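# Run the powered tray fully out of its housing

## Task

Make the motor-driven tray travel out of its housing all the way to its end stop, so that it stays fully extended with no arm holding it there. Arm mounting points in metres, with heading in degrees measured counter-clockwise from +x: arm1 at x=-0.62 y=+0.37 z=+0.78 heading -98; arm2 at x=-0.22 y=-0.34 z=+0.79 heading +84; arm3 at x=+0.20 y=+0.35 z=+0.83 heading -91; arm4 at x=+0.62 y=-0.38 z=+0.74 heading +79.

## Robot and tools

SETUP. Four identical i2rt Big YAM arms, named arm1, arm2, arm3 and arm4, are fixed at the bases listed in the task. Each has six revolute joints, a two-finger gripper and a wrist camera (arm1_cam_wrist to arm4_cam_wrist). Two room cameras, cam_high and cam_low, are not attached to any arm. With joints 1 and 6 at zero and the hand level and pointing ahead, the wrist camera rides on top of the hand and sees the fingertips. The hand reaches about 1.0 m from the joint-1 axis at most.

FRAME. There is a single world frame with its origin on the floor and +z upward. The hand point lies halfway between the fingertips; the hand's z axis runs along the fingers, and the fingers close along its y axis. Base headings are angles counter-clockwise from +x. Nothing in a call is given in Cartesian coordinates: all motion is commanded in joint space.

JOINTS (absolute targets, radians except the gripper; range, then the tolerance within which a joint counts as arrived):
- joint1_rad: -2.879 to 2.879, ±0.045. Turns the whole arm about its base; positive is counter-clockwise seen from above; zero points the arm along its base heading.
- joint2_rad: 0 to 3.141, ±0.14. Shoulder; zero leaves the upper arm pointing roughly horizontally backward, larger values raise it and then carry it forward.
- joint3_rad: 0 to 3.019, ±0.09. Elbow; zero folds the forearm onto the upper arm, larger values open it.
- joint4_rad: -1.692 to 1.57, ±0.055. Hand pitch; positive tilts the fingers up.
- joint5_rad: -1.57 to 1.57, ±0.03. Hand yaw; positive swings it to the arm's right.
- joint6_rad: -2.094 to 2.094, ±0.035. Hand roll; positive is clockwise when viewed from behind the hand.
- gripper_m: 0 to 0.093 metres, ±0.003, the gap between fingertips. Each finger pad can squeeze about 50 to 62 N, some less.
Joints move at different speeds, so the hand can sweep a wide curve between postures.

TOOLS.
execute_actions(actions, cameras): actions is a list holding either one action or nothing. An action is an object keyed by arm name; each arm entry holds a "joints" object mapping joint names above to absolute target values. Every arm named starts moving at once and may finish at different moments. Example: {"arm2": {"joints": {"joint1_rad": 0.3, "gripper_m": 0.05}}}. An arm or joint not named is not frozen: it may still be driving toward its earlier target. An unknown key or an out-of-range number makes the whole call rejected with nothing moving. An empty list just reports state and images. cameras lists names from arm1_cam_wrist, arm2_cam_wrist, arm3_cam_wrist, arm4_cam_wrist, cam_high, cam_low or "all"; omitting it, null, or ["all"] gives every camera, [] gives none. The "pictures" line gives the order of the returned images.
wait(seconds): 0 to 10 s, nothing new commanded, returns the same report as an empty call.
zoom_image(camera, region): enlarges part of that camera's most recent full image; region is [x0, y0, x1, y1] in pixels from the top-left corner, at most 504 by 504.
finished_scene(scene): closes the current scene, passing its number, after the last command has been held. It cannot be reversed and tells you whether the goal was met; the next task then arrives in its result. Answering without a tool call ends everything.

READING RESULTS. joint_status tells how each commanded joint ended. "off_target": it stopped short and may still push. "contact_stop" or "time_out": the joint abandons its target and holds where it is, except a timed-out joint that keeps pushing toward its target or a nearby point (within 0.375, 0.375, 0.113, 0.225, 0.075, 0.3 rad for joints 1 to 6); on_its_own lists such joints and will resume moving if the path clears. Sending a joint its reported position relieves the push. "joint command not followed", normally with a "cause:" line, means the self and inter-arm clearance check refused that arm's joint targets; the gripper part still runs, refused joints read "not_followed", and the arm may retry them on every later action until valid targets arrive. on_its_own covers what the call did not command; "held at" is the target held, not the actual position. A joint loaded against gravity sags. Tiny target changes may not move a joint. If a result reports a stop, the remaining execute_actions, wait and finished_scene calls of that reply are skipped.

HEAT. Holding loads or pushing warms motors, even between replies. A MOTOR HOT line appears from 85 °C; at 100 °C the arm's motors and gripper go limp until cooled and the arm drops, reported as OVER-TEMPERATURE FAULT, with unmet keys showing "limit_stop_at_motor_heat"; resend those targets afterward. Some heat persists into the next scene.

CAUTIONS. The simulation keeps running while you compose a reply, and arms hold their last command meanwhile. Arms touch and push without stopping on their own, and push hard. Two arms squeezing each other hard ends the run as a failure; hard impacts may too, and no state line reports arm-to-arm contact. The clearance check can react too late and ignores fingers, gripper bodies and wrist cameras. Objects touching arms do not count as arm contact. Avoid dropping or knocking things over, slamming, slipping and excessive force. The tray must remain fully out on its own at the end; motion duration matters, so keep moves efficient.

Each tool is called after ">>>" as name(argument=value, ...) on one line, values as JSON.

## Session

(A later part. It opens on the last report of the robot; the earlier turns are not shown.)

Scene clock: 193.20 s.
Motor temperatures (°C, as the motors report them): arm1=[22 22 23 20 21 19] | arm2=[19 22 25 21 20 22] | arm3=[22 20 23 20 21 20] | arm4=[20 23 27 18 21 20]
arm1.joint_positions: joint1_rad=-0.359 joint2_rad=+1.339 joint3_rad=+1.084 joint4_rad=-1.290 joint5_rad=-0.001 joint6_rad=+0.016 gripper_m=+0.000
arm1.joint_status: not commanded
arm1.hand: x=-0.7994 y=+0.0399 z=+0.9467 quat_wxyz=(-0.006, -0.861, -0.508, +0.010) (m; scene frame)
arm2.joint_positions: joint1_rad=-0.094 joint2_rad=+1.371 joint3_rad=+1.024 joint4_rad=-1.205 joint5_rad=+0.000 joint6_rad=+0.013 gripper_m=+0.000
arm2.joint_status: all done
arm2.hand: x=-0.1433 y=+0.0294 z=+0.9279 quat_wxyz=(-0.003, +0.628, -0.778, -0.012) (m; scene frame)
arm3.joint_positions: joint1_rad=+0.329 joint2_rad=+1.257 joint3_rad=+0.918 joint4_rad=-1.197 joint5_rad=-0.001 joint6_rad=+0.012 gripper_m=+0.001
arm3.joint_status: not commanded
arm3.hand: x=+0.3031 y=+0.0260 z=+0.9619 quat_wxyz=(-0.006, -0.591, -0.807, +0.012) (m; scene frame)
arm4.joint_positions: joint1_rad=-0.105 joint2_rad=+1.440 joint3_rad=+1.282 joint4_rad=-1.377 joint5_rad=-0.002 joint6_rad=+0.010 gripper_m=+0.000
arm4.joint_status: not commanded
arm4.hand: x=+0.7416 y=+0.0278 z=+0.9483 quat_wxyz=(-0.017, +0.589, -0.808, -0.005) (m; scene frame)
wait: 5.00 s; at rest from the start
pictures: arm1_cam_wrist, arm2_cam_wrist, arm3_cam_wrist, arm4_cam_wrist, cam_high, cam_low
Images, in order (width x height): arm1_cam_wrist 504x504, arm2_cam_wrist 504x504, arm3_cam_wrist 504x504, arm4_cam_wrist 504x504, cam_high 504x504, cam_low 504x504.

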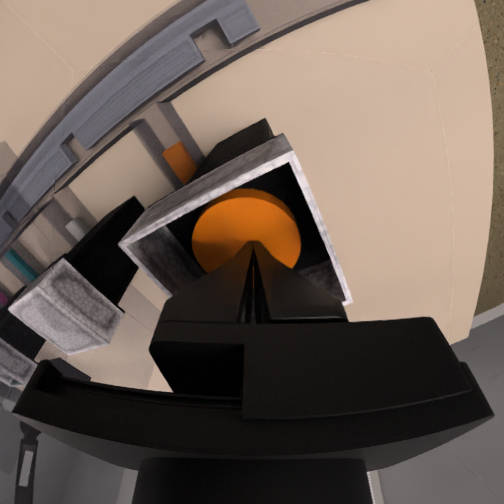

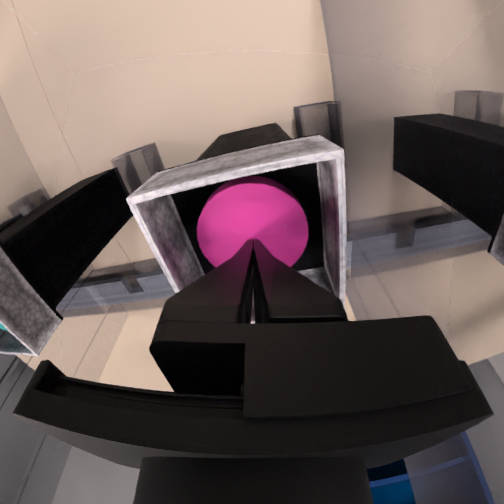

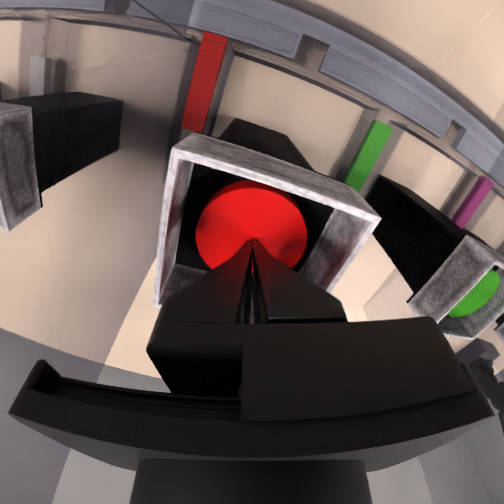

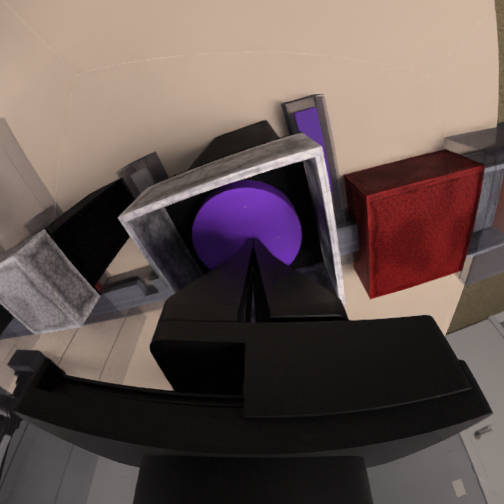

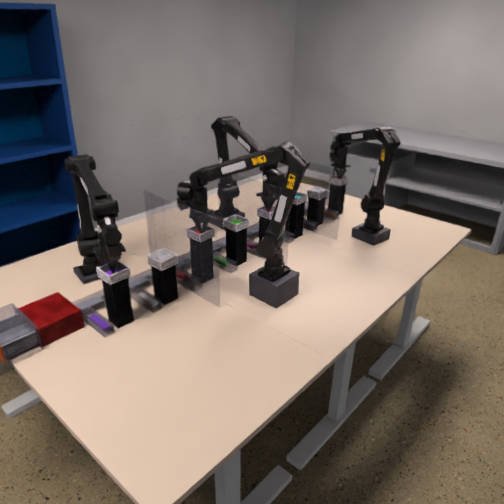

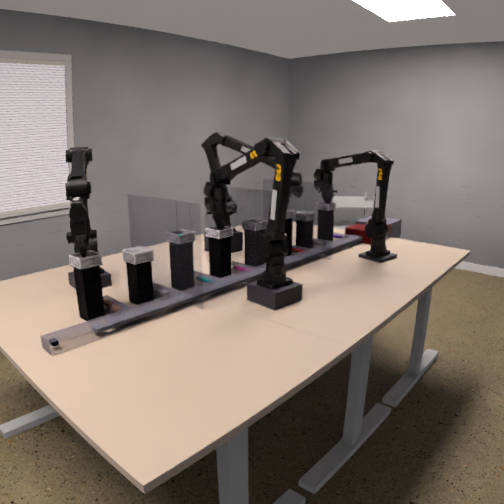

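The tray is running.

>>> wait(seconds=5)

Scene clock: 198.50 s.
Motor temperatures (°C, as the motors report them): arm1=[22 22 23 20 21 19] | arm2=[19 22 25 21 20 22] | arm3=[22 20 23 20 21 20] | arm4=[20 23 27 18 21 20]
arm1.joint_positions: joint1_rad=-0.359 joint2_rad=+1.339 joint3_rad=+1.084 joint4_rad=-1.290 joint5_rad=-0.001 joint6_rad=+0.016 gripper_m=+0.000
arm1.joint_status: not commanded
arm1.hand: x=-0.7994 y=+0.0399 z=+0.9467 quat_wxyz=(-0.006, -0.861, -0.508, +0.010) (m; scene frame)
arm2.joint_positions: joint1_rad=-0.094 joint2_rad=+1.371 joint3_rad=+1.024 joint4_rad=-1.205 joint5_rad=+0.000 joint6_rad=+0.013 gripper_m=+0.000
arm2.joint_status: all done
arm2.hand: x=-0.1433 y=+0.0294 z=+0.9279 quat_wxyz=(-0.003, +0.628, -0.778, -0.012) (m; scene frame)
arm3.joint_positions: joint1_rad=+0.329 joint2_rad=+1.257 joint3_rad=+0.918 joint4_rad=-1.197 joint5_rad=-0.001 joint6_rad=+0.012 gripper_m=+0.001
arm3.joint_status: not commanded
arm3.hand: x=+0.3031 y=+0.0260 z=+0.9619 quat_wxyz=(-0.006, -0.591, -0.807, +0.012) (m; scene frame)
arm4.joint_positions: joint1_rad=-0.105 joint2_rad=+1.440 joint3_rad=+1.282 joint4_rad=-1.377 joint5_rad=-0.002 joint6_rad=+0.010 gripper_m=+0.000
arm4.joint_status: not commanded
arm4.hand: x=+0.7416 y=+0.0278 z=+0.9483 quat_wxyz=(-0.017, +0.589, -0.808, -0.005) (m; scene frame)
wait: 5.00 s; at rest from the start
pictures: arm1_cam_wrist, arm2_cam_wrist, arm3_cam_wrist, arm4_cam_wrist, cam_high, cam_low
Images, in order (width x height): arm1_cam_wrist 504x504, arm2_cam_wrist 504x504, arm3_cam_wrist 504x504, arm4_cam_wrist 504x504, cam_high 504x504, cam_low 504x504.

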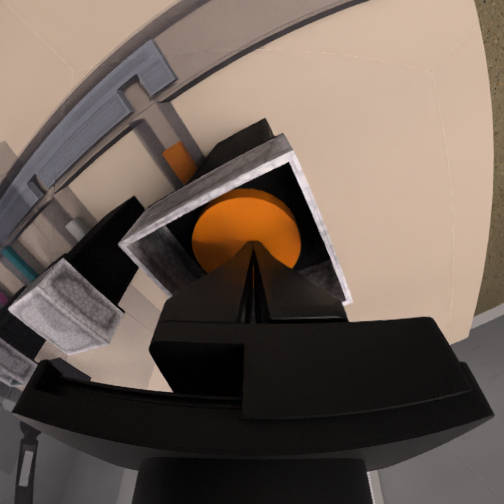

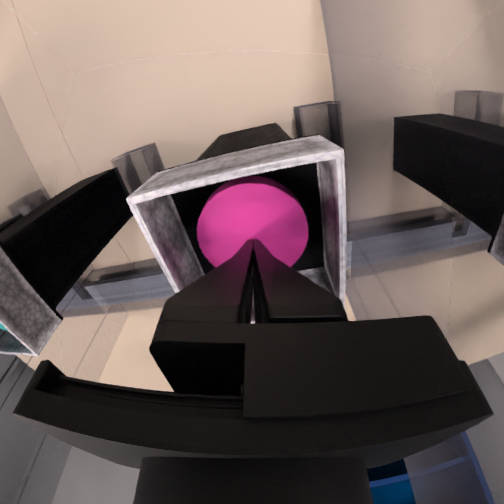

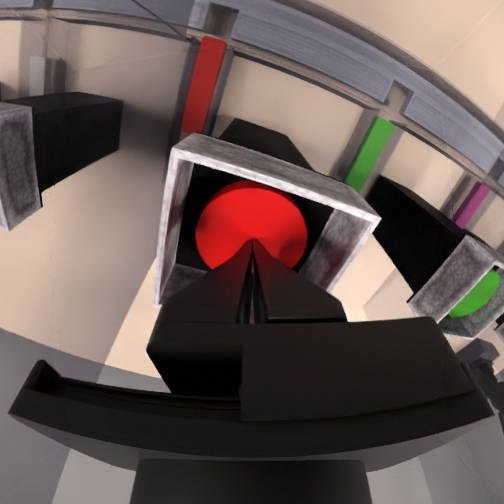

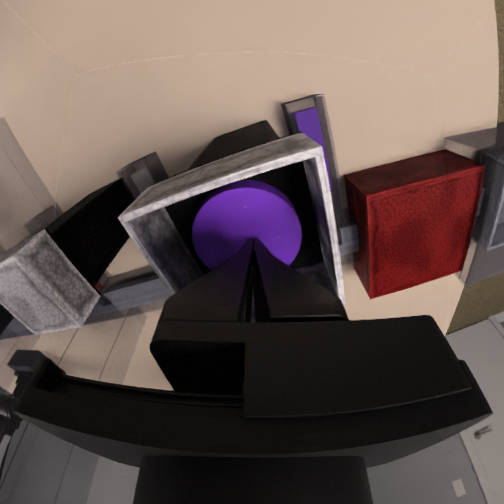

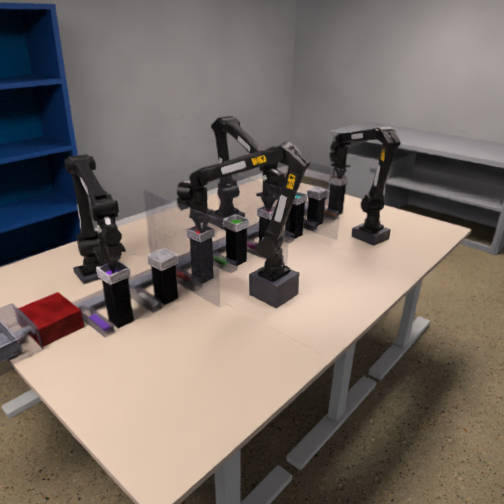

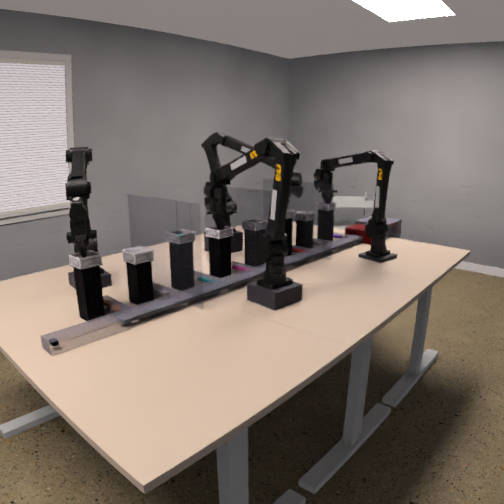

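Tray is fully out. Release buttons to be safe.

>>> execute_actions(actions=[{"arm1":{"joints":{"joint3_rad":1.19,"joint4_rad":-1.39}},"arm2":{"joints":{"joint3_rad":1.13,"joint4_rad":-1.3}},"arm3":{"joints":{"joint3_rad":1.03,"joint4_rad":-1.3}},"arm4":{"joints":{"joint3_rad":1.40,"joint4_rad":-1.47}}}], cameras=["arm1_cam_wrist","cam_high"])

>>> finished_scene(scene=1)

Scene clock: 203.30 s.
Motor temperatures (°C, as the motors report them): arm1=[22 22 24 20 21 19] | arm2=[19 22 25 21 20 22] | arm3=[22 20 24 20 21 20] | arm4=[20 23 27 18 21 20]
arm1.joint_positions: joint1_rad=-0.359 joint2_rad=+1.343 joint3_rad=+1.136 joint4_rad=-1.376 joint5_rad=-0.001 joint6_rad=+0.016 gripper_m=+0.000
arm1.joint_status: all done
arm1.hand: x=-0.7976 y=+0.0432 z=+0.9646 quat_wxyz=(+0.004, -0.861, -0.508, -0.007) (m; scene frame)
arm2.joint_positions: joint1_rad=-0.094 joint2_rad=+1.374 joint3_rad=+1.085 joint4_rad=-1.284 joint5_rad=+0.000 joint6_rad=+0.013 gripper_m=+0.000
arm2.joint_status: all done
arm2.hand: x=-0.1425 y=+0.0321 z=+0.9488 quat_wxyz=(+0.005, +0.628, -0.778, -0.005) (m; scene frame)
arm3.joint_positions: joint1_rad=+0.329 joint2_rad=+1.275 joint3_rad=+0.973 joint4_rad=-1.290 joint5_rad=-0.001 joint6_rad=+0.012 gripper_m=+0.001
arm3.joint_status: all done
arm3.hand: x=+0.3026 y=+0.0282 z=+0.9763 quat_wxyz=(+0.016, -0.591, -0.807, -0.005) (m; scene frame)
arm4.joint_positions: joint1_rad=-0.105 joint2_rad=+1.445 joint3_rad=+1.346 joint4_rad=-1.456 joint5_rad=-0.002 joint6_rad=+0.010 gripper_m=+0.000
arm4.joint_status: all done
arm4.hand: x=+0.7413 y=+0.0280 z=+0.9706 quat_wxyz=(-0.009, +0.589, -0.808, +0.001) (m; scene frame)
pictures: arm1_cam_wrist, cam_high
Images, in order (width x height): arm1_cam_wrist 504x504, cam_high 504x504.

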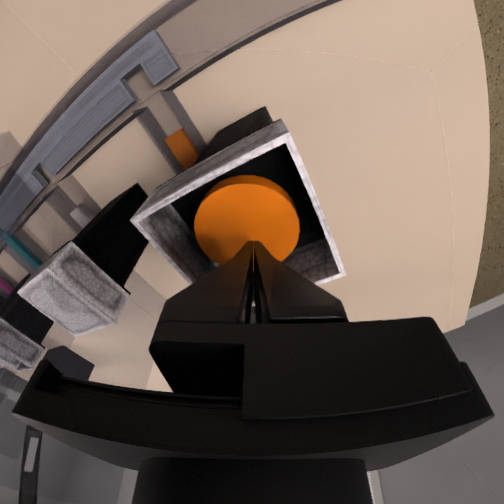

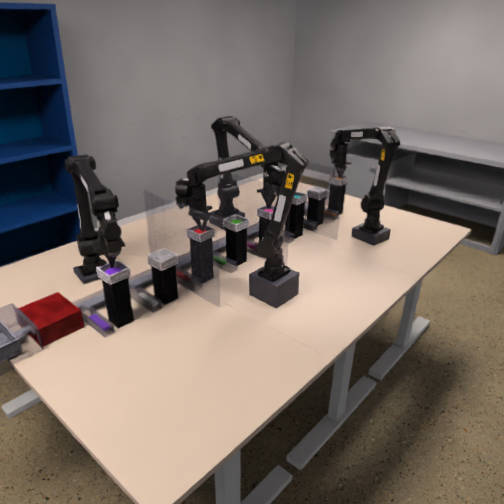

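The scene is finished: the task was done.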